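# Move top plate from tray stack onto table

## Task

Lift the uppermost plate off the stack in the tray and set it down on the table so that no part of it extends beyond the blue tape outline. The remaining plates must stay in the tray, with none resting on or overhanging a tray wall, and the tray itself must be left undisturbed. The result only counts if everything stays in place without the robot holding it. Finish by releasing the plate and moving the tool away.

## Robot and tools

Robot: a single six-joint arm (UR7e type) with a suction cup tool and one wrist camera, cam_wrist (616x616 fisheye). There is one arm, so every motion argument describes just that arm.

Frame: all positions are in the scene frame, in metres. The origin sits on the table surface under the arm base, +z is up, and +y is to the left when facing along +x. The base may be slightly tilted. The reported cup point is less accurate at long reach.

Cup point: end_effector_position is the centre of the cup rim when it touches nothing. The cup points along the cup point's own +z axis, so for a downward pick that axis must face -z of the scene. Starting about 7 cm behind the rim, the tool body and camera stick out up to 8 cm sideways, so keep that clear of tray walls.

Row format (shared by both motion tools): 8 numbers [x, y, z, qw, qx, qy, qz, suction]. The first three are an absolute target position in metres, the next four an absolute orientation quaternion, w first, both in the scene frame. The last is the suction command from -1 to 1: +1 is full vacuum (about 55 kPa), smaller positive values are fractions of that, and 0.05 or less switches it off. Suction keeps its last value. Resend the intended quaternion every time rather than copying a possibly drifted reading. A target more than 0.6 m from the last reported position along any cup-point axis is refused and nothing moves.

execute_actions(actions, pictures): actions is a list holding at most one item. An empty list just reports state (with pictures). An item {"rows": [...], "steps": n} runs up to 15 rows, one per 1/30 s control step (n from 4 to 15, default 15); if there are fewer rows than steps, the last row repeats. An item {"steps": n} without rows waits up to 300 steps, counted from the previous result. Set pictures true to get images with a non-empty action. The last 4 steps of an action run after its result is returned. Every step the commanded pose is clipped to within 100 mm and 16 degrees of the measured one, and motion lags commands by about 0.17 s, so long moves need several calls; check the "Hand target" line.

move(target, speed, stop_force): drives the cup point in a straight line toward the one absolute row in target. speed is in m/s, 0.002 to 0.5 (default 0.25); turning is capped at twice that in rad/s. The path lasts 0.5 to 10 s and stops early if longer. Suction values are sent at the start. stop_force (9 to 40 N, optional) ends the path when the wrist sensor feels that much extra resistance along the motion direction; the arm then backs off two steps and holds. Use it only with a very slow speed, not on rotating moves, and not when lifting off something you press on (omit it then). The result adds a "move:" line: done, contact, held, off_target, moving or fault, plus limits such as paced (pose clipped) or held (clearance check blocked steps), and the distance to target.

wait(seconds): 0 to 10 s of letting the scene run with no new command.

zoom_image(camera, region): enlarges part of the latest cam_wrist image; region is [x0, y0, x1, y1] in pixels from the top-left, at most 504 px per side.

read_manual(section): returns only licence text. finished_scene(scene): ends the current scene by its number; irreversible, call it only when the plate is placed, released and the tool is clear.

Result lines: the state gives cup point position, quaternion and velocities; suction_measured is the vacuum reached (near 0 means no seal); part_present turns 1 at 0.50 and back to 0 below 0.45. Wrist force/torque are in the cup point's axes, noisy (up to about 2.4 N) with an offset up to about 4 N, saturating near 50 N; pressing on a surface shows a force pointing back into the arm. "pose unreachable" and HELD mark steps the clearance check altered or blocked. Camera calibration lines appear when values change.

Picking: switch suction on and place the 29 mm rim flat on a smooth part of the plate, fully sealed, away from edges and holes. The cup shortens under vacuum, so a held plate rides up to 10 mm closer to the tool. To release, set the plate down on the table first, then turn suction off, then lift at least 15 mm. If the cup grabs the table, turn suction off.

Cautions: the arm is stiff; commanding even slightly past a firm surface can trigger a stop. A joint torque at its load limit (132 N m for the three big joints, 24.6 N m for the wrist joints) or any external force of 150 N stops the arm for 10 s and cancels the call. Approach surfaces slowly. Avoid dropping, sliding or slamming the plate, knocking the other plates or the tray, and never push anything off the table. Objects may occasionally get a small random shove. Holding loads heats motors: a MOTOR HOT warning appears at 70 °C and brakes engage at 85 °C. The simulation keeps running while you compose replies, so keep them brief during delicate holds.

Each tool is called after "Call:" as name(argument=value, ...), one argument or row to a line, values as JSON.

## Session

Call:
execute_actions(
  actions=[],
)

Scene clock: 0.00 s of 4900.00 s.
end_effector_position=(+0.4299, -0.0008, +0.2410) suction_measured=0.01 part_present=0 end_effector_quat_wxyz=(+0.001, -0.002, +1.000, +0.004) end_effector_velocity=(-0.000, -0.000, -0.000) end_effector_angular_velocity=(-0.000, +0.001, -0.000)
Joint positions: [-0.316 -1.724  2.04  -1.89  -1.571 -0.317]
Joint velocities: [-0.     0.001 -0.     0.    -0.001  0.   ]
Wrist force (N, on the end effector, along its own x y z axes, offset not removed): no reading
Wrist torque (N m, same axes, about the end effector's origin, offset not removed): no reading
Hand target: +0.430, -0.001, +0.241; +0.001, -0.002, +1.000, +0.004

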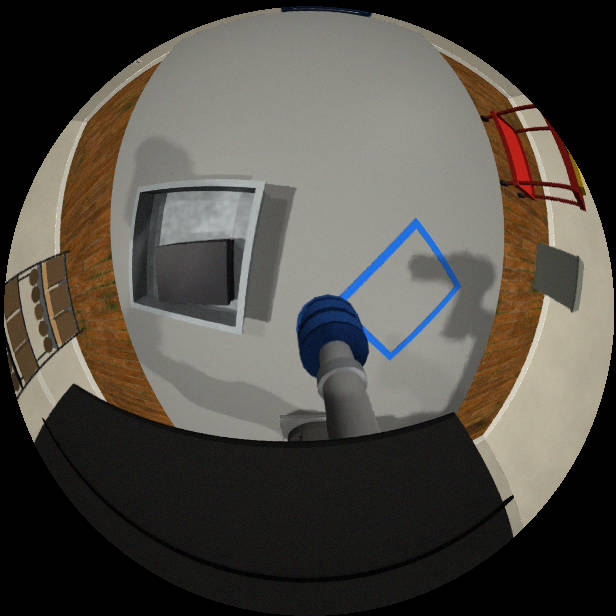

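Call:
move(
  target=[0.47,0.18,0.2,0,0,1,0,0],
)

Call:
move(
  target=[0.42,-0.155,0.2,0,0,1,0,0],
)

Scene clock: 1.57 s of 4900.00 s.
end_effector_position=(+0.4701, +0.1800, +0.2001) suction_measured=0.01 part_present=0 end_effector_quat_wxyz=(+0.000, -0.000, +1.000, +0.001) end_effector_velocity=(+0.000, +0.001, -0.002) end_effector_angular_velocity=(-0.002, +0.004, -0.001)
Joint positions: [ 0.101 -1.496  1.939 -2.015 -1.579  0.105]
Joint velocities: [ 0.003  0.005 -0.001 -0.    -0.001  0.004]
Wrist force (N, on the end effector, along its own x y z axes, offset not removed): [-1.5 1.0 -1.8]
Wrist torque (N m, same axes, about the end effector's origin, offset not removed): [0.07 0.22 0.02]
Hand target: +0.470, +0.180, +0.200; +0.000, -0.000, +1.000, +0.001
Off the commanded pose: 0.000 m, 0 deg.
Kept back: nothing.
move: done
camera_calibration (this result's frames):
cam_wrist: T_world_to_cam=[[-0.0346425, -0.999343, 0.0106465, 0.201324], [-0.931667, 0.0361479, 0.36151, 0.365862], [-0.361658, 0.00260462, -0.932307, 0.457623], [0, 0, 0, 1]] pos_world=[0.513339, 0.186775, 0.292238]

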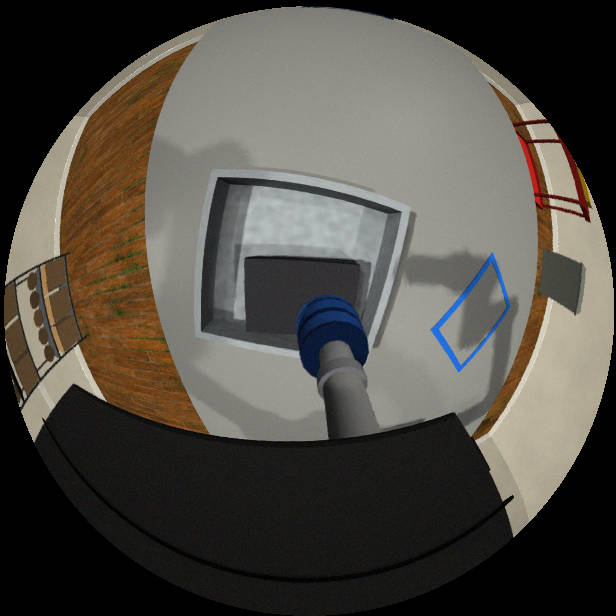

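Scene clock: 3.50 s of 4900.00 s.
end_effector_position=(+0.4198, -0.1552, +0.1999) suction_measured=0.01 part_present=0 end_effector_quat_wxyz=(-0.000, +0.000, +1.000, -0.001) end_effector_velocity=(-0.000, -0.002, -0.000) end_effector_angular_velocity=(+0.001, -0.001, -0.001)
Joint positions: [-0.653 -1.641  2.079 -2.016 -1.579 -0.65 ]
Joint velocities: [-0.005  0.001 -0.001 -0.     0.002 -0.005]
Wrist force (N, on the end effector, along its own x y z axes, offset not removed): [-2.6 0.9 -0.8]
Wrist torque (N m, same axes, about the end effector's origin, offset not removed): [0.06 0.23 -0.02]
Hand target: +0.420, -0.155, +0.200; -0.000, -0.000, +1.000, -0.001
Off the commanded pose: 0.000 m, 0 deg.
Kept back: nothing.
move: done
camera_calibration (this result's frames):
cam_wrist: T_world_to_cam=[[-0.0346963, -0.999297, 0.0142257, -0.136163], [-0.931495, 0.0374929, 0.361816, 0.331264], [-0.362095, -0.000697461, -0.932141, 0.439766], [0, 0, 0, 1]] pos_world=[0.463083, -0.14818, 0.292005]

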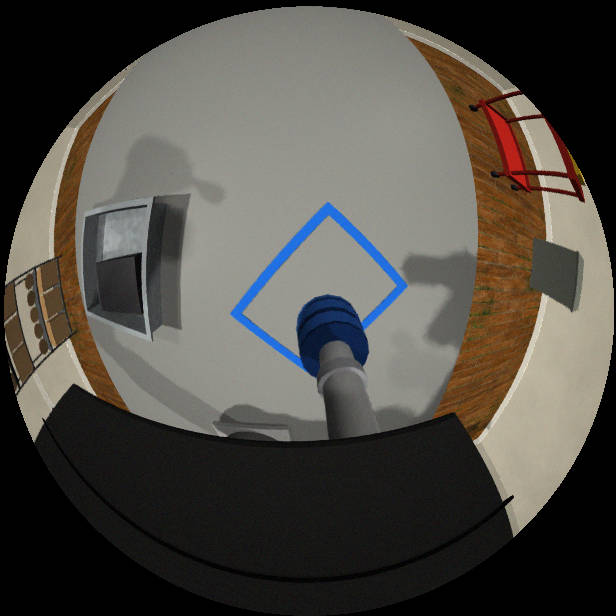

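Call:
move(
  target=[0.43,0.193,0.09,0,0,1,0,0],
)

Call:
move(
  target=[0.43,0.193,0.0,0,0,1,0,1],
  speed=0.02,
  stop_force=10,
)

Call:
wait(
  seconds=1,
)

Scene clock: 5.80 s of 4900.00 s.
end_effector_position=(+0.4304, +0.1933, +0.0900) suction_measured=0.01 part_present=0 end_effector_quat_wxyz=(+0.000, -0.000, +1.000, +0.001) end_effector_velocity=(-0.000, +0.003, -0.001) end_effector_angular_velocity=(-0.001, +0.000, +0.001)
Joint positions: [ 0.137 -1.4    2.172 -2.343 -1.578  0.141]
Joint velocities: [ 0.006  0.004 -0.001 -0.002 -0.     0.005]
Wrist force (N, on the end effector, along its own x y z axes, offset not removed): [-3.6 0.7 -1.5]
Wrist torque (N m, same axes, about the end effector's origin, offset not removed): [0.13 0.33 0.08]
Hand target: +0.431, +0.194, +0.090; +0.000, +0.000, +1.000, +0.001
Off the commanded pose: 0.001 m, 0 deg.
Kept back: nothing.
move: done
camera_calibration (this result's frames):
cam_wrist: T_world_to_cam=[[-0.0346483, -0.999354, 0.00959277, 0.214503], [-0.931791, 0.0357733, 0.361228, 0.368396], [-0.361338, 0.00357749, -0.932428, 0.340262], [0, 0, 0, 1]] pos_world=[0.473649, 0.199968, 0.182137]

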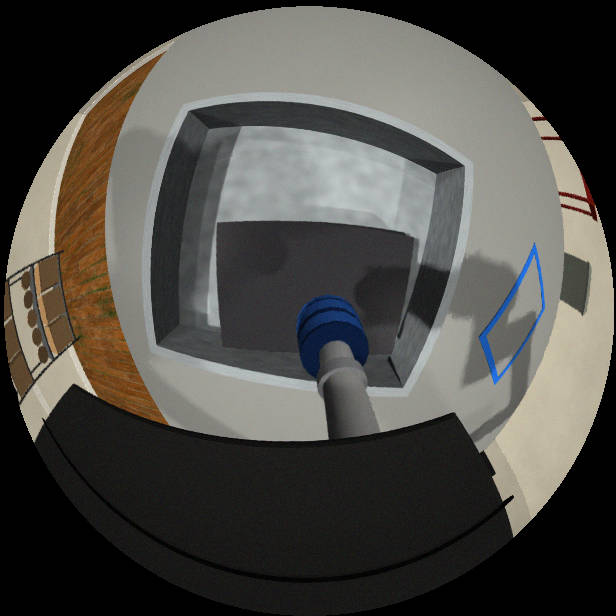

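Scene clock: 9.37 s of 4900.00 s.
end_effector_position=(+0.4302, +0.1931, +0.0263) suction_measured=0.99 part_present=1 end_effector_quat_wxyz=(-0.000, -0.000, +1.000, +0.000) end_effector_velocity=(-0.001, -0.000, +0.004) end_effector_angular_velocity=(+0.000, +0.005, -0.001)
Joint positions: [ 0.136 -1.259  2.226 -2.538 -1.579  0.14 ]
Joint velocities: [-0.    -0.011 -0.004  0.02   0.001  0.   ]
Wrist force (N, on the end effector, along its own x y z axes, offset not removed): [2.1 1.4 -50.0]
Wrist torque (N m, same axes, about the end effector's origin, offset not removed): [0.21 0.07 0.15]
Hand target: +0.430, +0.193, +0.027; +0.000, -0.000, +1.000, +0.000
Off the commanded pose: 0.026 m, 0 deg.
Kept back: nothing.
move: contact
camera_calibration (this result's frames):
cam_wrist: T_world_to_cam=[[-0.0346402, -0.999335, 0.0113715, 0.214814], [-0.931618, 0.0364076, 0.361611, 0.390965], [-0.361784, 0.00193237, -0.93226, 0.281294], [0, 0, 0, 1]] pos_world=[0.473439, 0.199894, 0.11842]

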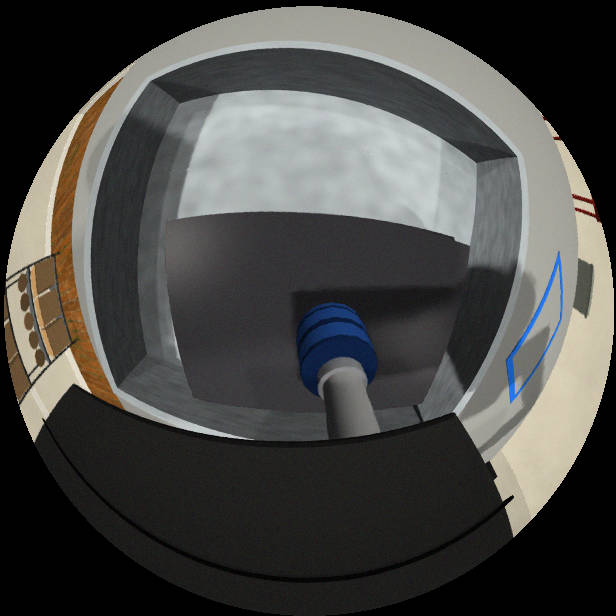

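Scene clock: 10.37 s of 4900.00 s.
end_effector_position=(+0.4303, +0.1931, +0.0270) suction_measured=0.98 part_present=1 end_effector_quat_wxyz=(+0.000, -0.000, +1.000, +0.000) end_effector_velocity=(-0.001, -0.000, -0.001) end_effector_angular_velocity=(-0.000, +0.002, -0.000)
Joint positions: [ 0.136 -1.261  2.225 -2.536 -1.579  0.14 ]
Joint velocities: [-0.     0.001  0.001  0.    -0.    -0.   ]
Wrist force (N, on the end effector, along its own x y z axes, offset not removed): [-5.6 3.3 -13.7]
Wrist torque (N m, same axes, about the end effector's origin, offset not removed): [0.39 0.26 0.02]
Hand target: +0.430, +0.193, +0.027; +0.000, -0.000, +1.000, +0.000
Off the commanded pose: 0.027 m, 0 deg.
Kept back: nothing.
Steps of this call (steps 1 to 30: nothing new was sent). Readings (end_effector_position | what the end effector reports):
1: (+0.4302, +0.1931, +0.0264) | suction_measured=0.99 part_present=1
2: (+0.4301, +0.1931, +0.0265) | suction_measured=1.00 part_present=1
4: (+0.4301, +0.1931, +0.0267) | suction_measured=1.00 part_present=1
8: (+0.4302, +0.1931, +0.0268) | suction_measured=0.99 part_present=1
30: the state above
camera_calibration (this result's frames):
cam_wrist: T_world_to_cam=[[-0.0346544, -0.999336, 0.0112657, 0.214838], [-0.93168, 0.036383, 0.361454, 0.390843], [-0.361624, 0.00203, -0.932322, 0.281846], [0, 0, 0, 1]] pos_world=[0.473508, 0.199903, 0.119079]

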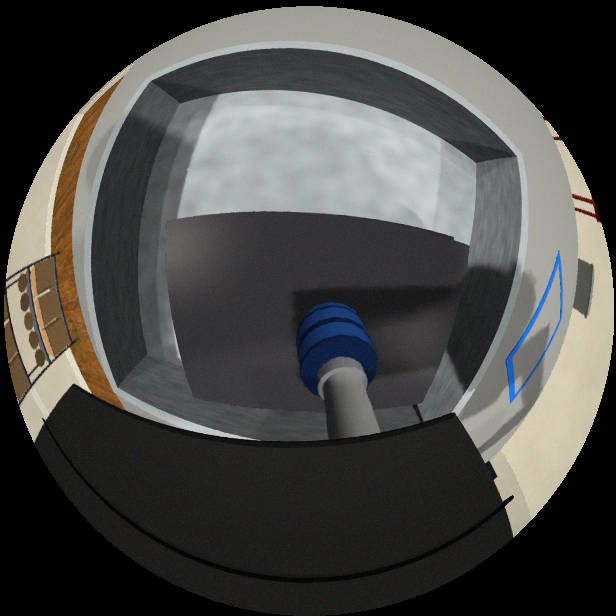

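Lift slowly (plates may stick).

Call:
move(
  target=[0.43,0.193,0.06,0,0,1,0,1],
  speed=0.03,
)

Call:
move(
  target=[0.43,0.193,0.17,0,0,1,0,1],
  speed=0.1,
)

Call:
move(
  target=[0.365,-0.167,0.15,0,-0.423,0.906,0,1],
)

Call:
move(
  target=[0.365,-0.167,0.04,0,-0.423,0.906,0,1],
  speed=0.1,
)

Scene clock: 12.03 s of 4900.00 s.
end_effector_position=(+0.4299, +0.1930, +0.0599) suction_measured=1.00 part_present=1 end_effector_quat_wxyz=(+0.000, +0.000, +1.000, +0.000) end_effector_velocity=(+0.000, -0.001, +0.002) end_effector_angular_velocity=(-0.001, -0.001, -0.001)
Joint positions: [ 0.137 -1.338  2.202 -2.435 -1.58   0.141]
Joint velocities: [-0.001 -0.005 -0.001  0.005 -0.001 -0.   ]
Wrist force (N, on the end effector, along its own x y z axes, offset not removed): [-4.1 3.2 -1.5]
Wrist torque (N m, same axes, about the end effector's origin, offset not removed): [0.51 0.47 0.09]
Hand target: +0.430, +0.193, +0.060; +0.000, +0.000, +1.000, +0.000
Off the commanded pose: 0.000 m, 0 deg.
Kept back: nothing.
move: done
camera_calibration (this result's frames):
cam_wrist: T_world_to_cam=[[-0.0346767, -0.999327, 0.0119617, 0.214303], [-0.931654, 0.0366554, 0.361492, 0.378556], [-0.361687, 0.00139113, -0.932298, 0.312562], [0, 0, 0, 1]] pos_world=[0.473164, 0.199848, 0.151993]

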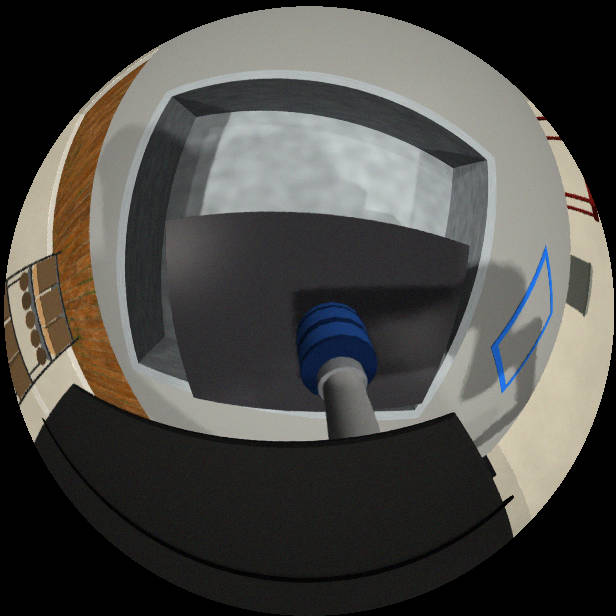

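Scene clock: 13.60 s of 4900.00 s.
end_effector_position=(+0.4297, +0.1930, +0.1700) suction_measured=0.99 part_present=1 end_effector_quat_wxyz=(+0.000, -0.000, +1.000, +0.000) end_effector_velocity=(+0.000, -0.000, +0.002) end_effector_angular_velocity=(-0.000, -0.000, +0.000)
Joint positions: [ 0.14  -1.535  2.068 -2.104 -1.58   0.143]
Joint velocities: [ 0.    -0.002 -0.003  0.005 -0.    -0.   ]
Wrist force (N, on the end effector, along its own x y z axes, offset not removed): [-3.4 3.5 -1.9]
Wrist torque (N m, same axes, about the end effector's origin, offset not removed): [0.63 0.35 0.01]
Hand target: +0.430, +0.193, +0.170; +0.000, +0.000, +1.000, +0.000
Off the commanded pose: 0.000 m, 0 deg.
Kept back: nothing.
move: done
camera_calibration (this result's frames):
cam_wrist: T_world_to_cam=[[-0.034667, -0.999327, 0.0119583, 0.212958], [-0.931664, 0.0366452, 0.361469, 0.338572], [-0.361664, 0.00138998, -0.932307, 0.415096], [0, 0, 0, 1]] pos_world=[0.472943, 0.19983, 0.262067]

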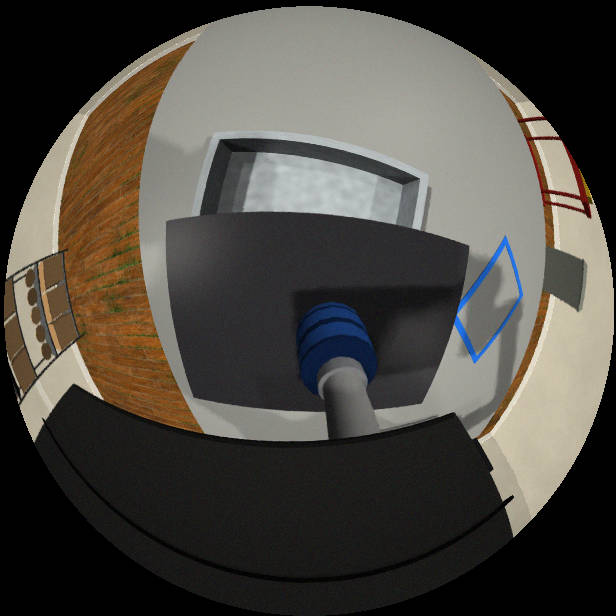

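Scene clock: 15.93 s of 4900.00 s.
end_effector_position=(+0.3648, -0.1675, +0.1499) suction_measured=0.98 part_present=1 end_effector_quat_wxyz=(-0.001, -0.423, +0.906, -0.001) end_effector_velocity=(-0.000, -0.001, -0.000) end_effector_angular_velocity=(+0.003, -0.000, +0.004)
Joint positions: [-0.766 -1.693  2.271 -2.157 -1.578 -1.636]
Joint velocities: [-0.005  0.001 -0.     0.001  0.002 -0.009]
Wrist force (N, on the end effector, along its own x y z axes, offset not removed): [-2.0 -0.8 -1.5]
Wrist torque (N m, same axes, about the end effector's origin, offset not removed): [-0.12 0.10 0.13]
Hand target: +0.365, -0.168, +0.150; -0.001, -0.423, +0.906, -0.001
Off the commanded pose: 0.001 m, 0 deg.
Kept back: nothing.
move: done
camera_calibration (this result's frames):
cam_wrist: T_world_to_cam=[[0.743565, -0.668532, 0.0133032, -0.377927], [-0.626365, -0.689426, 0.36381, 0.0652359], [-0.234047, -0.278849, -0.931378, 0.279802], [0, 0, 0, 1]] pos_world=[0.387362, -0.129658, 0.241896]

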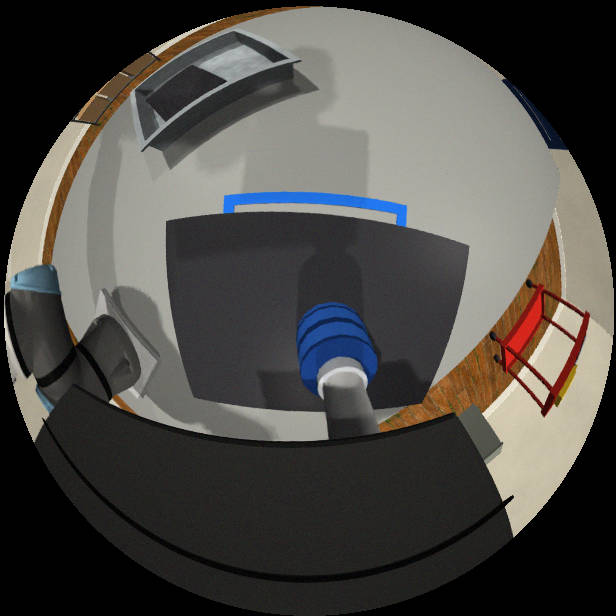

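Scene clock: 17.50 s of 4900.00 s.
end_effector_position=(+0.3651, -0.1673, +0.0400) suction_measured=1.00 part_present=1 end_effector_quat_wxyz=(-0.000, -0.423, +0.906, +0.000) end_effector_velocity=(+0.000, +0.001, -0.003) end_effector_angular_velocity=(+0.000, -0.000, +0.001)
Joint positions: [-0.768 -1.439  2.409 -2.548 -1.576 -1.638]
Joint velocities: [ 0.003  0.008  0.002 -0.01   0.     0.002]
Wrist force (N, on the end effector, along its own x y z axes, offset not removed): [-3.4 2.1 -2.2]
Wrist torque (N m, same axes, about the end effector's origin, offset not removed): [0.31 0.42 0.04]
Hand target: +0.365, -0.167, +0.040; -0.000, -0.423, +0.906, +0.000
Off the commanded pose: 0.000 m, 0 deg.
Kept back: nothing.
move: done
camera_calibration (this result's frames):
cam_wrist: T_world_to_cam=[[0.74377, -0.668329, 0.0118981, -0.376609], [-0.626366, -0.690634, 0.361511, 0.105452], [-0.233391, -0.276334, -0.932292, 0.177827], [0, 0, 0, 1]] pos_world=[0.387666, -0.12973, 0.132145]

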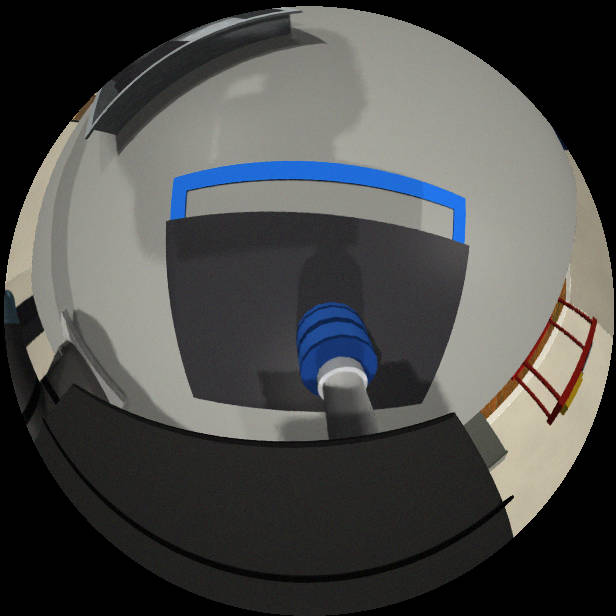

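Call:
move(
  target=[0.365,-0.167,-0.02,0,-0.423,0.906,0,1],
  speed=0.012,
  stop_force=9,
)

Call:
execute_actions(
  actions=[
    {"rows":[[0.365,-0.167,0.008,0,-0.423,0.906,0,0]],"steps":15},
  ],
)

Call:
move(
  target=[0.42,0.02,0.25,0,0,1,0,0],
  speed=0.15,
)

Scene clock: 31.97 s of 4900.00 s.
end_effector_position=(+0.3650, -0.1670, +0.0014) suction_measured=0.96 part_present=1 end_effector_quat_wxyz=(-0.000, -0.423, +0.906, +0.000) end_effector_velocity=(-0.001, +0.002, +0.002) end_effector_angular_velocity=(+0.006, +0.002, +0.000)
Joint positions: [-0.768 -1.32   2.436 -2.694 -1.576 -1.638]
Joint velocities: [-0.    -0.01   0.     0.015  0.003 -0.   ]
Wrist force (N, on the end effector, along its own x y z axes, offset not removed): [-2.6 6.3 -44.3]
Wrist torque (N m, same axes, about the end effector's origin, offset not removed): [0.08 0.30 0.15]
Hand target: +0.365, -0.167, +0.002; -0.000, -0.423, +0.906, +0.000
Off the commanded pose: 0.021 m, 0 deg.
Kept back: nothing.
move: contact
camera_calibration (this result's frames):
cam_wrist: T_world_to_cam=[[0.74389, -0.6682, 0.0116969, -0.375943], [-0.626192, -0.690796, 0.361503, 0.11943], [-0.233476, -0.276243, -0.932298, 0.141887], [0, 0, 0, 1]] pos_world=[0.387574, -0.129508, 0.0935043]

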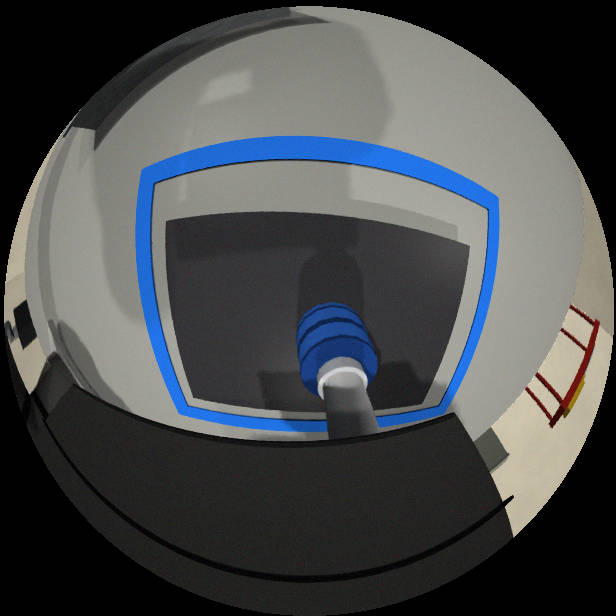

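Scene clock: 32.33 s of 4900.00 s.
end_effector_position=(+0.3650, -0.1670, +0.0077) suction_measured=0.01 part_present=0 end_effector_quat_wxyz=(-0.000, -0.423, +0.906, +0.000) end_effector_velocity=(-0.000, -0.001, +0.003) end_effector_angular_velocity=(-0.002, +0.000, -0.000)
Joint positions: [-0.768 -1.341  2.433 -2.67  -1.576 -1.638]
Joint velocities: [-0.001 -0.01  -0.002  0.01  -0.001 -0.   ]
Wrist force (N, on the end effector, along its own x y z axes, offset not removed): [-3.1 -0.7 -5.1]
Wrist torque (N m, same axes, about the end effector's origin, offset not removed): [0.00 0.28 -0.06]
Steps of this call (steps 1 to 11: the first 11 steps of this action). Readings (end_effector_position | what the end effector reports):
1: (+0.3650, -0.1670, +0.0015) | suction_measured=0.06 part_present=0
2: (+0.3650, -0.1670, +0.0025) | suction_measured=0.01 part_present=0
4: (+0.3649, -0.1670, +0.0050) | suction_measured=0.01 part_present=0
8: (+0.3650, -0.1670, +0.0072) | suction_measured=0.01 part_present=0
11: the state above

Scene clock: 35.97 s of 4900.00 s.
end_effector_position=(+0.4196, +0.0206, +0.2502) suction_measured=0.01 part_present=0 end_effector_quat_wxyz=(+0.000, -0.000, +1.000, +0.001) end_effector_velocity=(+0.000, +0.001, +0.001) end_effector_angular_velocity=(+0.000, +0.002, -0.005)
Joint positions: [-0.269 -1.756  2.043 -1.862 -1.577 -0.266]
Joint velocities: [ 0.004  0.002 -0.004  0.003 -0.     0.009]
Wrist force (N, on the end effector, along its own x y z axes, offset not removed): [-2.8 1.6 -1.9]
Wrist torque (N m, same axes, about the end effector's origin, offset not removed): [0.32 0.28 0.04]
Hand target: +0.420, +0.021, +0.250; +0.000, +0.000, +1.000, +0.001
Off your previous action's commanded pose: 0.000 m, 0 deg at its last step (step 4 of this call).
Off the commanded pose: 0.001 m, 0 deg.
Kept back: nothing.
move: done
camera_calibration (this result's frames):
cam_wrist: T_world_to_cam=[[-0.0341683, -0.99936, 0.010547, 0.0394963], [-0.931949, 0.0356717, 0.36083, 0.306786], [-0.360975, 0.00249966, -0.932572, 0.486278], [0, 0, 0, 1]] pos_world=[0.462793, 0.0273119, 0.342375]

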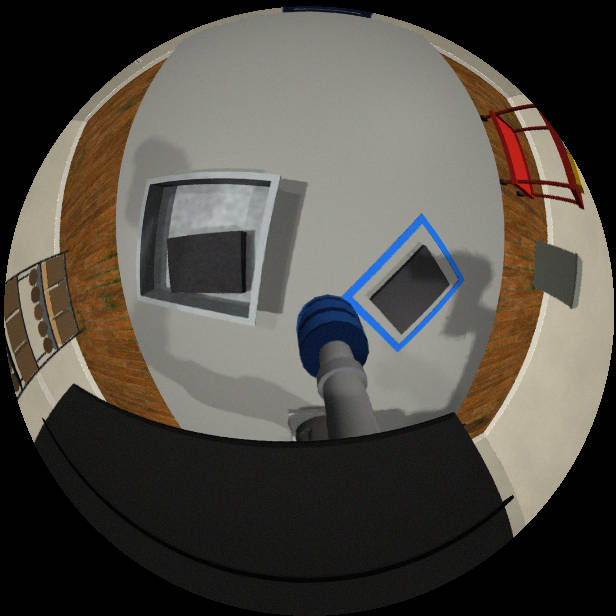

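Call:
finished_scene(
  scene=1,
)

The scene is finished: the task was done.


## Next scene

The same job, from a new start.

Call:
execute_actions(
  actions=[],
)

Scene clock: 0.00 s of 4900.00 s.
end_effector_position=(+0.4299, -0.0008, +0.2410) suction_measured=0.01 part_present=0 end_effector_quat_wxyz=(+0.001, -0.002, +1.000, +0.004) end_effector_velocity=(-0.000, -0.000, +0.000) end_effector_angular_velocity=(+0.000, -0.000, -0.000)
Joint positions: [-0.316 -1.724  2.04  -1.89  -1.571 -0.317]
Joint velocities: [-0.    -0.001 -0.     0.001  0.    -0.   ]
Wrist force (N, on the end effector, along its own x y z axes, offset not removed): no reading
Wrist torque (N m, same axes, about the end effector's origin, offset not removed): no reading
Hand target: +0.430, -0.001, +0.241; +0.001, -0.002, +1.000, +0.004
camera_calibration (this result's frames):
cam_wrist: T_world_to_cam=[[-0.03052, -0.999527, 0.00365814, 0.0186774], [-0.932166, 0.0297836, 0.360804, 0.320544], [-0.360743, 0.00760173, -0.932634, 0.481404], [0, 0, 0, 1]] pos_world=[0.473033, 0.0054621, 0.333252]

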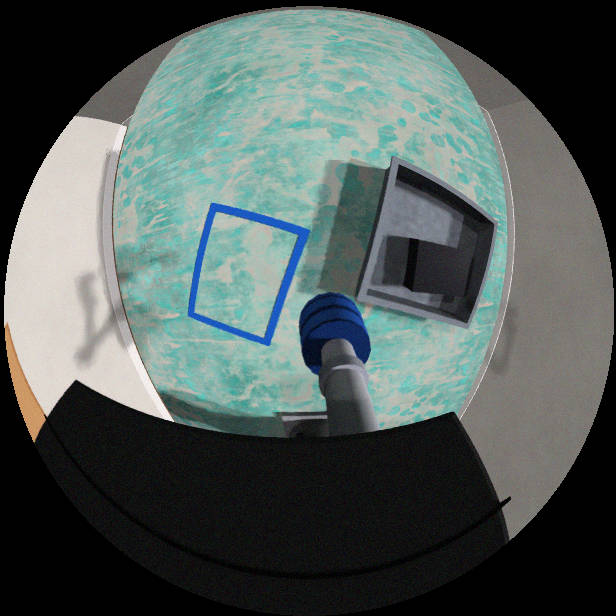

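Call:
move(
  target=[0.40,-0.2,0.22,0,0,1,0,0],
)

Scene clock: 1.63 s of 4900.00 s.
end_effector_position=(+0.3999, -0.2001, +0.2200) suction_measured=0.01 part_present=0 end_effector_quat_wxyz=(-0.000, +0.000, +1.000, -0.001) end_effector_velocity=(+0.000, -0.001, -0.000) end_effector_angular_velocity=(+0.001, -0.001, +0.000)
Joint positions: [-0.764 -1.665  2.043 -1.957 -1.577 -0.761]
Joint velocities: [-0.003  0.002 -0.001 -0.     0.002 -0.003]
Wrist force (N, on the end effector, along its own x y z axes, offset not removed): [-2.4 0.2 -2.8]
Wrist torque (N m, same axes, about the end effector's origin, offset not removed): [0.19 0.19 0.08]
Hand target: +0.400, -0.200, +0.220; -0.000, -0.000, +1.000, -0.001
Off the commanded pose: 0.000 m, 0 deg.
Kept back: nothing.
move: done
camera_calibration (this result's frames):
cam_wrist: T_world_to_cam=[[-0.0346781, -0.999311, 0.0132318, -0.181719], [-0.931429, 0.037116, 0.362025, 0.306969], [-0.362267, 0.000229814, -0.932074, 0.451504], [0, 0, 0, 1]] pos_world=[0.443183, -0.193091, 0.312109]

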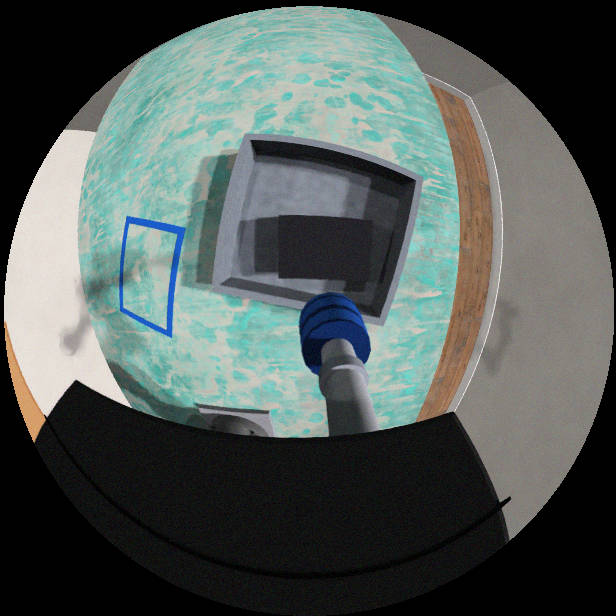

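Call:
move(
  target=[0.422,-0.221,0.07,0,0,1,0,0],
  speed=0.15,
)

Call:
move(
  target=[0.422,-0.221,0.0,0,0,1,0,1],
  speed=0.015,
  stop_force=9,
)

Call:
move(
  target=[0.422,-0.221,0.07,0,0,1,0,1],
  speed=0.03,
)

Call:
move(
  target=[0.422,-0.221,0.17,0,0,1,0,1],
  speed=0.1,
)

Call:
move(
  target=[0.408,0.12,0.15,0,-0.581,0.814,0,1],
)

Call:
move(
  target=[0.408,0.12,0.02,0,-0.581,0.814,0,1],
  speed=0.1,
)

Scene clock: 3.43 s of 4900.00 s.
end_effector_position=(+0.4222, -0.2213, +0.0701) suction_measured=0.01 part_present=0 end_effector_quat_wxyz=(-0.000, +0.000, +1.000, +0.000) end_effector_velocity=(+0.001, +0.000, -0.002) end_effector_angular_velocity=(+0.000, +0.001, +0.002)
Joint positions: [-0.766 -1.36   2.181 -2.399 -1.576 -0.763]
Joint velocities: [ 0.002  0.006 -0.    -0.005 -0.001  0.   ]
Wrist force (N, on the end effector, along its own x y z axes, offset not removed): [-3.5 0.3 -1.6]
Wrist torque (N m, same axes, about the end effector's origin, offset not removed): [0.15 0.39 0.06]
Hand target: +0.422, -0.221, +0.070; -0.000, -0.000, +1.000, -0.000
Off the commanded pose: 0.000 m, 0 deg.
Kept back: nothing.
move: done
camera_calibration (this result's frames):
cam_wrist: T_world_to_cam=[[-0.0348319, -0.999322, 0.0119326, -0.200039], [-0.931627, 0.0367894, 0.361548, 0.382872], [-0.361742, 0.0014767, -0.932277, 0.319871], [0, 0, 0, 1]] pos_world=[0.465437, -0.214461, 0.162169]

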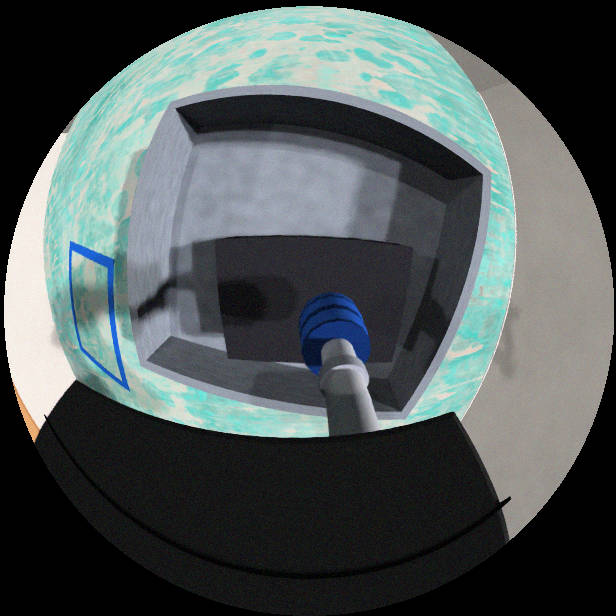

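Scene clock: 6.43 s of 4900.00 s.
end_effector_position=(+0.4221, -0.2211, +0.0306) suction_measured=1.00 part_present=1 end_effector_quat_wxyz=(-0.000, +0.000, +1.000, +0.000) end_effector_velocity=(-0.000, +0.000, +0.004) end_effector_angular_velocity=(+0.001, +0.002, +0.001)
Joint positions: [-0.767 -1.272  2.212 -2.519 -1.576 -0.763]
Joint velocities: [ 0.    -0.009 -0.003  0.014 -0.    -0.   ]
Wrist force (N, on the end effector, along its own x y z axes, offset not removed): [-1.5 1.4 -31.0]
Wrist torque (N m, same axes, about the end effector's origin, offset not removed): [0.24 0.02 0.09]
Hand target: +0.422, -0.221, +0.031; -0.000, +0.000, +1.000, +0.000
Off the commanded pose: 0.031 m, 0 deg.
Kept back: nothing.
move: contact
camera_calibration (this result's frames):
cam_wrist: T_world_to_cam=[[-0.0347312, -0.999328, 0.011759, -0.19943], [-0.931561, 0.0366325, 0.361734, 0.396944], [-0.361922, 0.00160923, -0.932207, 0.283171], [0, 0, 0, 1]] pos_world=[0.465337, -0.214293, 0.122731]

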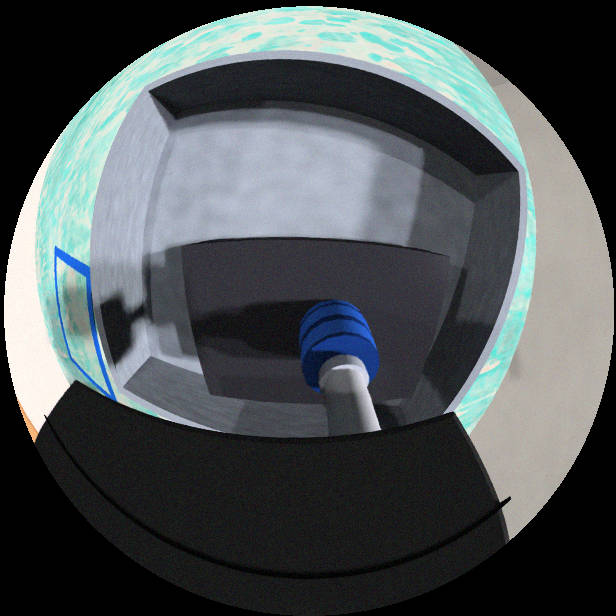

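Scene clock: 8.07 s of 4900.00 s.
end_effector_position=(+0.4219, -0.2209, +0.0699) suction_measured=0.99 part_present=1 end_effector_quat_wxyz=(+0.000, +0.000, +1.000, -0.000) end_effector_velocity=(+0.001, -0.000, +0.002) end_effector_angular_velocity=(+0.001, -0.001, +0.000)
Joint positions: [-0.766 -1.361  2.182 -2.4   -1.576 -0.763]
Joint velocities: [-0.    -0.004 -0.003  0.007  0.001 -0.   ]
Wrist force (N, on the end effector, along its own x y z axes, offset not removed): [-2.9 1.2 -1.3]
Wrist torque (N m, same axes, about the end effector's origin, offset not removed): [0.28 0.26 0.07]
Hand target: +0.422, -0.221, +0.070; +0.000, -0.000, +1.000, -0.000
Off the commanded pose: 0.000 m, 0 deg.
Kept back: nothing.
move: done
camera_calibration (this result's frames):
cam_wrist: T_world_to_cam=[[-0.034677, -0.999327, 0.0119799, -0.19974], [-0.931653, 0.0366623, 0.361495, 0.382666], [-0.361691, 0.00137452, -0.932297, 0.319579], [0, 0, 0, 1]] pos_world=[0.465174, -0.214074, 0.162004]

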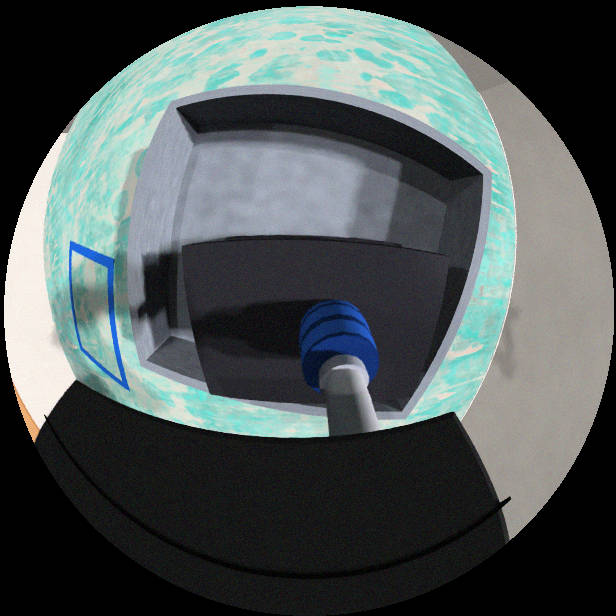

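Scene clock: 9.53 s of 4900.00 s.
end_effector_position=(+0.4218, -0.2208, +0.1699) suction_measured=0.99 part_present=1 end_effector_quat_wxyz=(+0.000, -0.000, +1.000, -0.000) end_effector_velocity=(+0.000, +0.000, +0.003) end_effector_angular_velocity=(-0.002, -0.001, +0.001)
Joint positions: [-0.765 -1.534  2.059 -2.102 -1.576 -0.762]
Joint velocities: [ 0.001 -0.004 -0.003  0.005 -0.001 -0.   ]
Wrist force (N, on the end effector, along its own x y z axes, offset not removed): [-3.6 -2.7 -2.8]
Wrist torque (N m, same axes, about the end effector's origin, offset not removed): [-0.22 0.36 0.12]
Hand target: +0.422, -0.221, +0.170; +0.000, +0.000, +1.000, +0.000
Off the commanded pose: 0.000 m, 0 deg.
Kept back: nothing.
move: done
camera_calibration (this result's frames):
cam_wrist: T_world_to_cam=[[-0.034668, -0.999327, 0.0119816, -0.200799], [-0.931664, 0.0366545, 0.361467, 0.346398], [-0.361663, 0.00136855, -0.932308, 0.412808], [0, 0, 0, 1]] pos_world=[0.465063, -0.213926, 0.262058]

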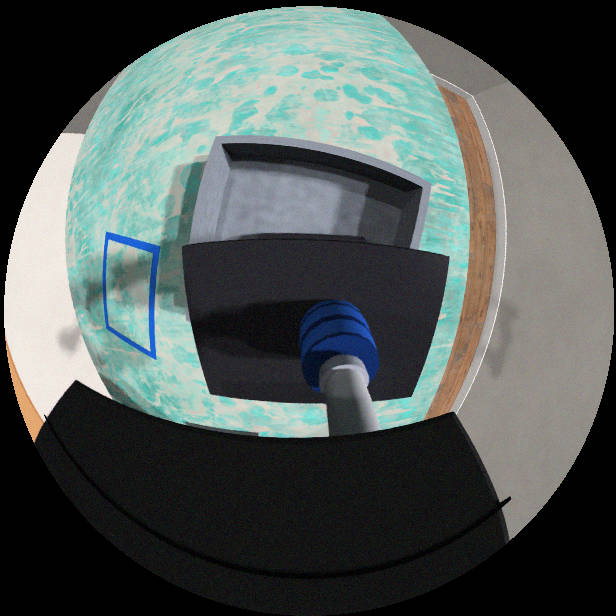

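Scene clock: 12.53 s of 4900.00 s.
end_effector_position=(+0.4083, +0.1203, +0.1499) suction_measured=0.96 part_present=1 end_effector_quat_wxyz=(+0.001, -0.581, +0.814, +0.001) end_effector_velocity=(+0.000, +0.002, -0.000) end_effector_angular_velocity=(-0.000, +0.001, +0.007)
Joint positions: [-0.029 -1.62   2.212 -2.165 -1.578 -1.264]
Joint velocities: [ 0.005  0.002 -0.002  0.001 -0.    -0.001]
Wrist force (N, on the end effector, along its own x y z axes, offset not removed): [-1.8 0.9 -1.6]
Wrist torque (N m, same axes, about the end effector's origin, offset not removed): [0.19 0.12 -0.04]
Hand target: +0.408, +0.120, +0.150; +0.001, -0.581, +0.814, +0.001
Off the commanded pose: 0.000 m, 0 deg.
Kept back: nothing.
move: done
camera_calibration (this result's frames):
cam_wrist: T_world_to_cam=[[0.933597, -0.358129, 0.0118342, -0.332646], [-0.338182, -0.869719, 0.359474, 0.195562], [-0.118446, -0.339606, -0.93308, 0.330616], [0, 0, 0, 1]] pos_world=[0.415853, 0.163233, 0.242129]

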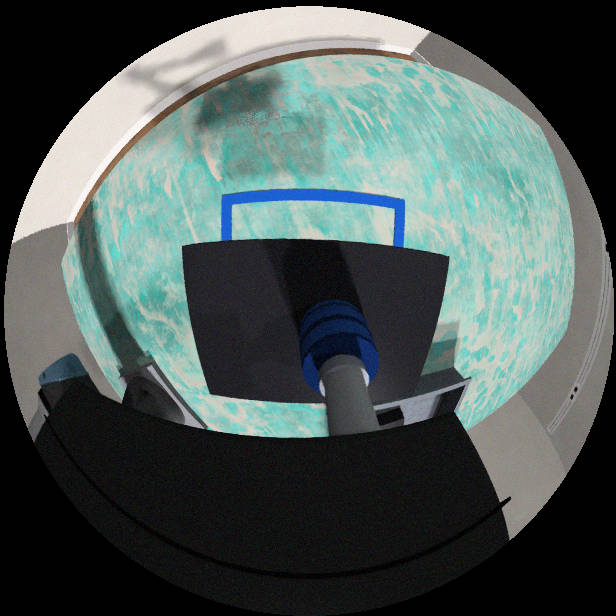

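Scene clock: 14.30 s of 4900.00 s.
end_effector_position=(+0.4083, +0.1199, +0.0200) suction_measured=0.99 part_present=1 end_effector_quat_wxyz=(-0.000, -0.581, +0.814, +0.000) end_effector_velocity=(+0.000, -0.000, -0.003) end_effector_angular_velocity=(-0.001, +0.001, -0.000)
Joint positions: [-0.031 -1.326  2.357 -2.603 -1.58  -1.267]
Joint velocities: [-0.     0.008  0.    -0.008 -0.001 -0.   ]
Wrist force (N, on the end effector, along its own x y z axes, offset not removed): [-1.8 0.6 0.2]
Wrist torque (N m, same axes, about the end effector's origin, offset not removed): [0.20 0.10 0.04]
Hand target: +0.408, +0.120, +0.020; -0.000, -0.581, +0.814, -0.000
Off the commanded pose: 0.000 m, 0 deg.
Kept back: nothing.
move: done
camera_calibration (this result's frames):
cam_wrist: T_world_to_cam=[[0.9338, -0.357597, 0.011913, -0.331404], [-0.337451, -0.86915, 0.361531, 0.241535], [-0.118928, -0.341618, -0.932284, 0.20968], [0, 0, 0, 1]] pos_world=[0.415909, 0.163052, 0.112106]

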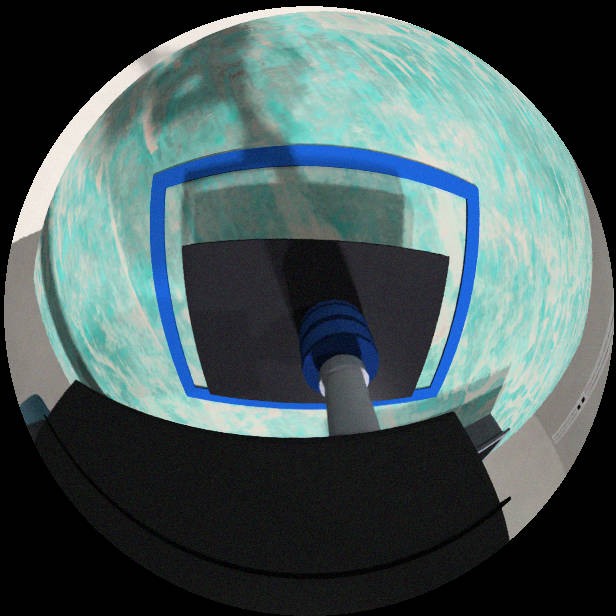

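Shift ~1 cm image-up while descending.

Call:
move(
  target=[0.412,0.129,0.012,0,-0.581,0.814,0,1],
  speed=0.05,
)

Call:
move(
  target=[0.412,0.129,-0.01,0,-0.581,0.814,0,1],
  speed=0.008,
  stop_force=9,
)

Call:
execute_actions(
  actions=[
    {"rows":[[0.412,0.129,0.008,0,-0.581,0.814,0,0]],"steps":15},
  ],
)

Call:
move(
  target=[0.42,-0.03,0.25,0,0,1,0,0],
  speed=0.2,
)

Scene clock: 15.30 s of 4900.00 s.
end_effector_position=(+0.4120, +0.1289, +0.0121) suction_measured=0.99 part_present=1 end_effector_quat_wxyz=(+0.000, -0.581, +0.814, +0.000) end_effector_velocity=(-0.001, +0.001, -0.002) end_effector_angular_velocity=(-0.000, +0.002, +0.000)
Joint positions: [-0.009 -1.293  2.345 -2.625 -1.58  -1.246]
Joint velocities: [ 0.003  0.006 -0.    -0.003 -0.     0.003]
Wrist force (N, on the end effector, along its own x y z axes, offset not removed): [-2.0 0.4 -0.4]
Wrist torque (N m, same axes, about the end effector's origin, offset not removed): [0.14 0.23 0.07]
Hand target: +0.412, +0.129, +0.012; +0.000, -0.581, +0.814, +0.000
Off the commanded pose: 0.000 m, 0 deg.
Kept back: nothing.
move: done
camera_calibration (this result's frames):
cam_wrist: T_world_to_cam=[[0.933817, -0.357553, 0.0119465, -0.331506], [-0.337428, -0.869181, 0.361479, 0.253393], [-0.118864, -0.341586, -0.932304, 0.205788], [0, 0, 0, 1]] pos_world=[0.419529, 0.172007, 0.104221]

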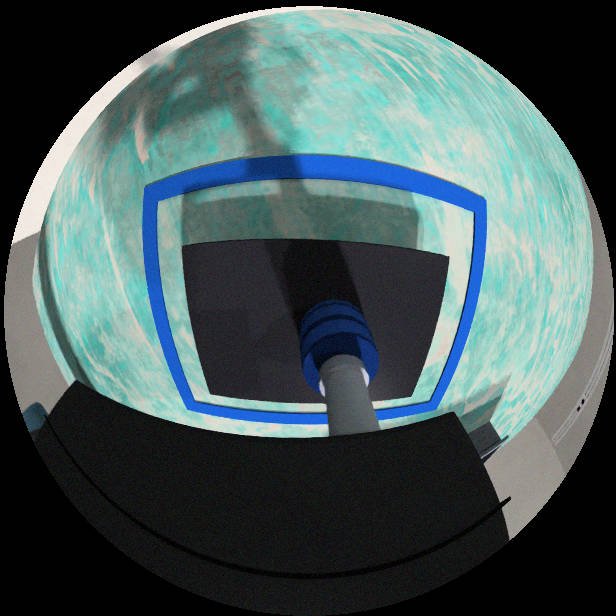

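Scene clock: 17.20 s of 4900.00 s.
end_effector_position=(+0.4119, +0.1290, -0.0001) suction_measured=0.98 part_present=1 end_effector_quat_wxyz=(-0.000, -0.581, +0.814, +0.000) end_effector_velocity=(-0.001, -0.000, +0.002) end_effector_angular_velocity=(-0.001, +0.003, -0.000)
Joint positions: [-0.009 -1.257  2.351 -2.667 -1.58  -1.246]
Joint velocities: [ 0.    -0.006 -0.001  0.01  -0.001  0.   ]
Wrist force (N, on the end effector, along its own x y z axes, offset not removed): [-0.4 6.7 -30.4]
Wrist torque (N m, same axes, about the end effector's origin, offset not removed): [0.43 0.20 0.09]
Hand target: +0.412, +0.129, +0.000; +0.000, -0.581, +0.814, +0.000
Off the commanded pose: 0.010 m, 0 deg.
Kept back: nothing.
move: contact
camera_calibration (this result's frames):
cam_wrist: T_world_to_cam=[[0.933821, -0.357549, 0.011755, -0.331291], [-0.337351, -0.869182, 0.361547, 0.257826], [-0.119053, -0.341586, -0.93228, 0.194478], [0, 0, 0, 1]] pos_world=[0.419497, 0.172076, 0.091986]

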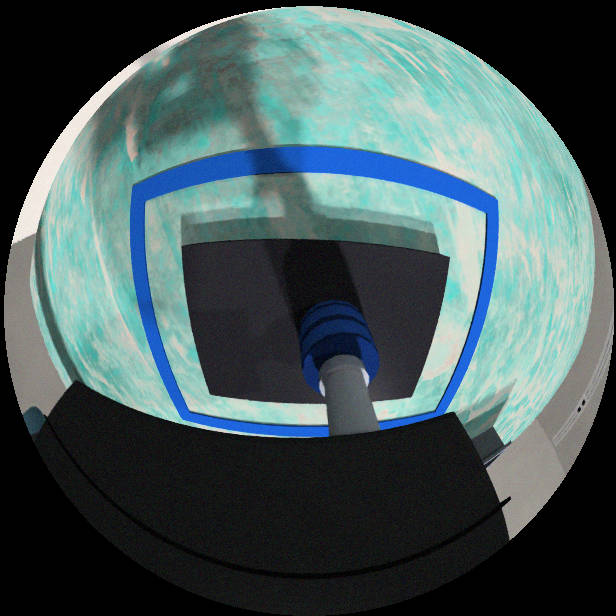

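Scene clock: 17.57 s of 4900.00 s.
end_effector_position=(+0.4120, +0.1289, +0.0077) suction_measured=0.01 part_present=0 end_effector_quat_wxyz=(-0.000, -0.581, +0.814, +0.000) end_effector_velocity=(-0.000, +0.001, +0.004) end_effector_angular_velocity=(-0.001, +0.001, +0.002)
Joint positions: [-0.009 -1.28   2.347 -2.64  -1.58  -1.245]
Joint velocities: [ 0.002 -0.01  -0.002  0.013 -0.001  0.   ]
Wrist force (N, on the end effector, along its own x y z axes, offset not removed): [-1.5 -1.0 -5.3]
Wrist torque (N m, same axes, about the end effector's origin, offset not removed): [-0.07 0.01 0.09]
Steps of this call (steps 1 to 11: the first 11 steps of this action). Readings (end_effector_position | what the end effector reports):
1: (+0.4119, +0.1290, +0.0000) | suction_measured=0.03 part_present=0
2: (+0.4119, +0.1289, +0.0013) | suction_measured=0.01 part_present=0
4: (+0.4119, +0.1289, +0.0044) | suction_measured=0.01 part_present=0
8: (+0.4120, +0.1289, +0.0071) | suction_measured=0.01 part_present=0
11: the state above

Scene clock: 21.37 s of 4900.00 s.
end_effector_position=(+0.4193, -0.0301, +0.2501) suction_measured=0.01 part_present=0 end_effector_quat_wxyz=(-0.000, -0.000, +1.000, -0.001) end_effector_velocity=(+0.000, -0.001, +0.001) end_effector_angular_velocity=(+0.000, +0.002, -0.007)
Joint positions: [-0.388 -1.757  2.043 -1.862 -1.579 -0.386]
Joint velocities: [-0.001  0.001 -0.005  0.005 -0.     0.005]
Wrist force (N, on the end effector, along its own x y z axes, offset not removed): [-2.2 0.5 -2.1]
Wrist torque (N m, same axes, about the end effector's origin, offset not removed): [0.05 0.22 0.08]
Hand target: +0.419, -0.030, +0.250; -0.000, -0.000, +1.000, -0.001
Off your previous action's commanded pose: 0.000 m, 0 deg at its last step (step 4 of this call).
Off the commanded pose: 0.001 m, 0 deg.
Kept back: nothing.
move: done
camera_calibration (this result's frames):
cam_wrist: T_world_to_cam=[[-0.0339223, -0.999339, 0.0130704, -0.0118468], [-0.931663, 0.0363531, 0.361501, 0.308021], [-0.361738, 0.000085695, -0.93228, 0.486348], [0, 0, 0, 1]] pos_world=[0.462501, -0.0230782, 0.342218]

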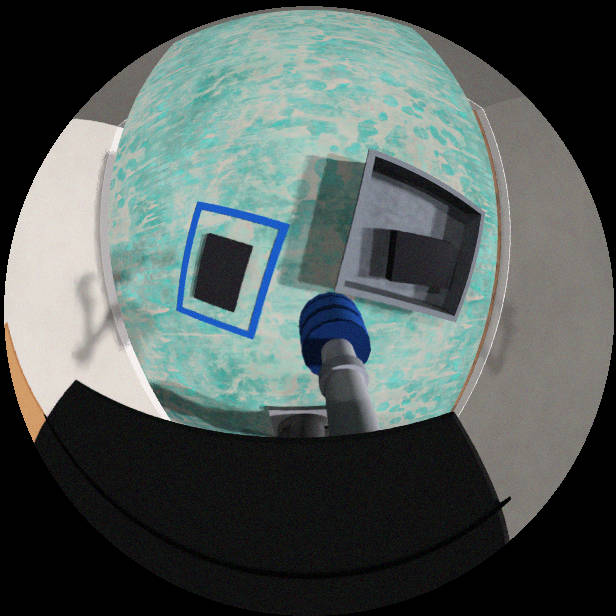

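Call:
finished_scene(
  scene=2,
)

The scene is finished: the task was done.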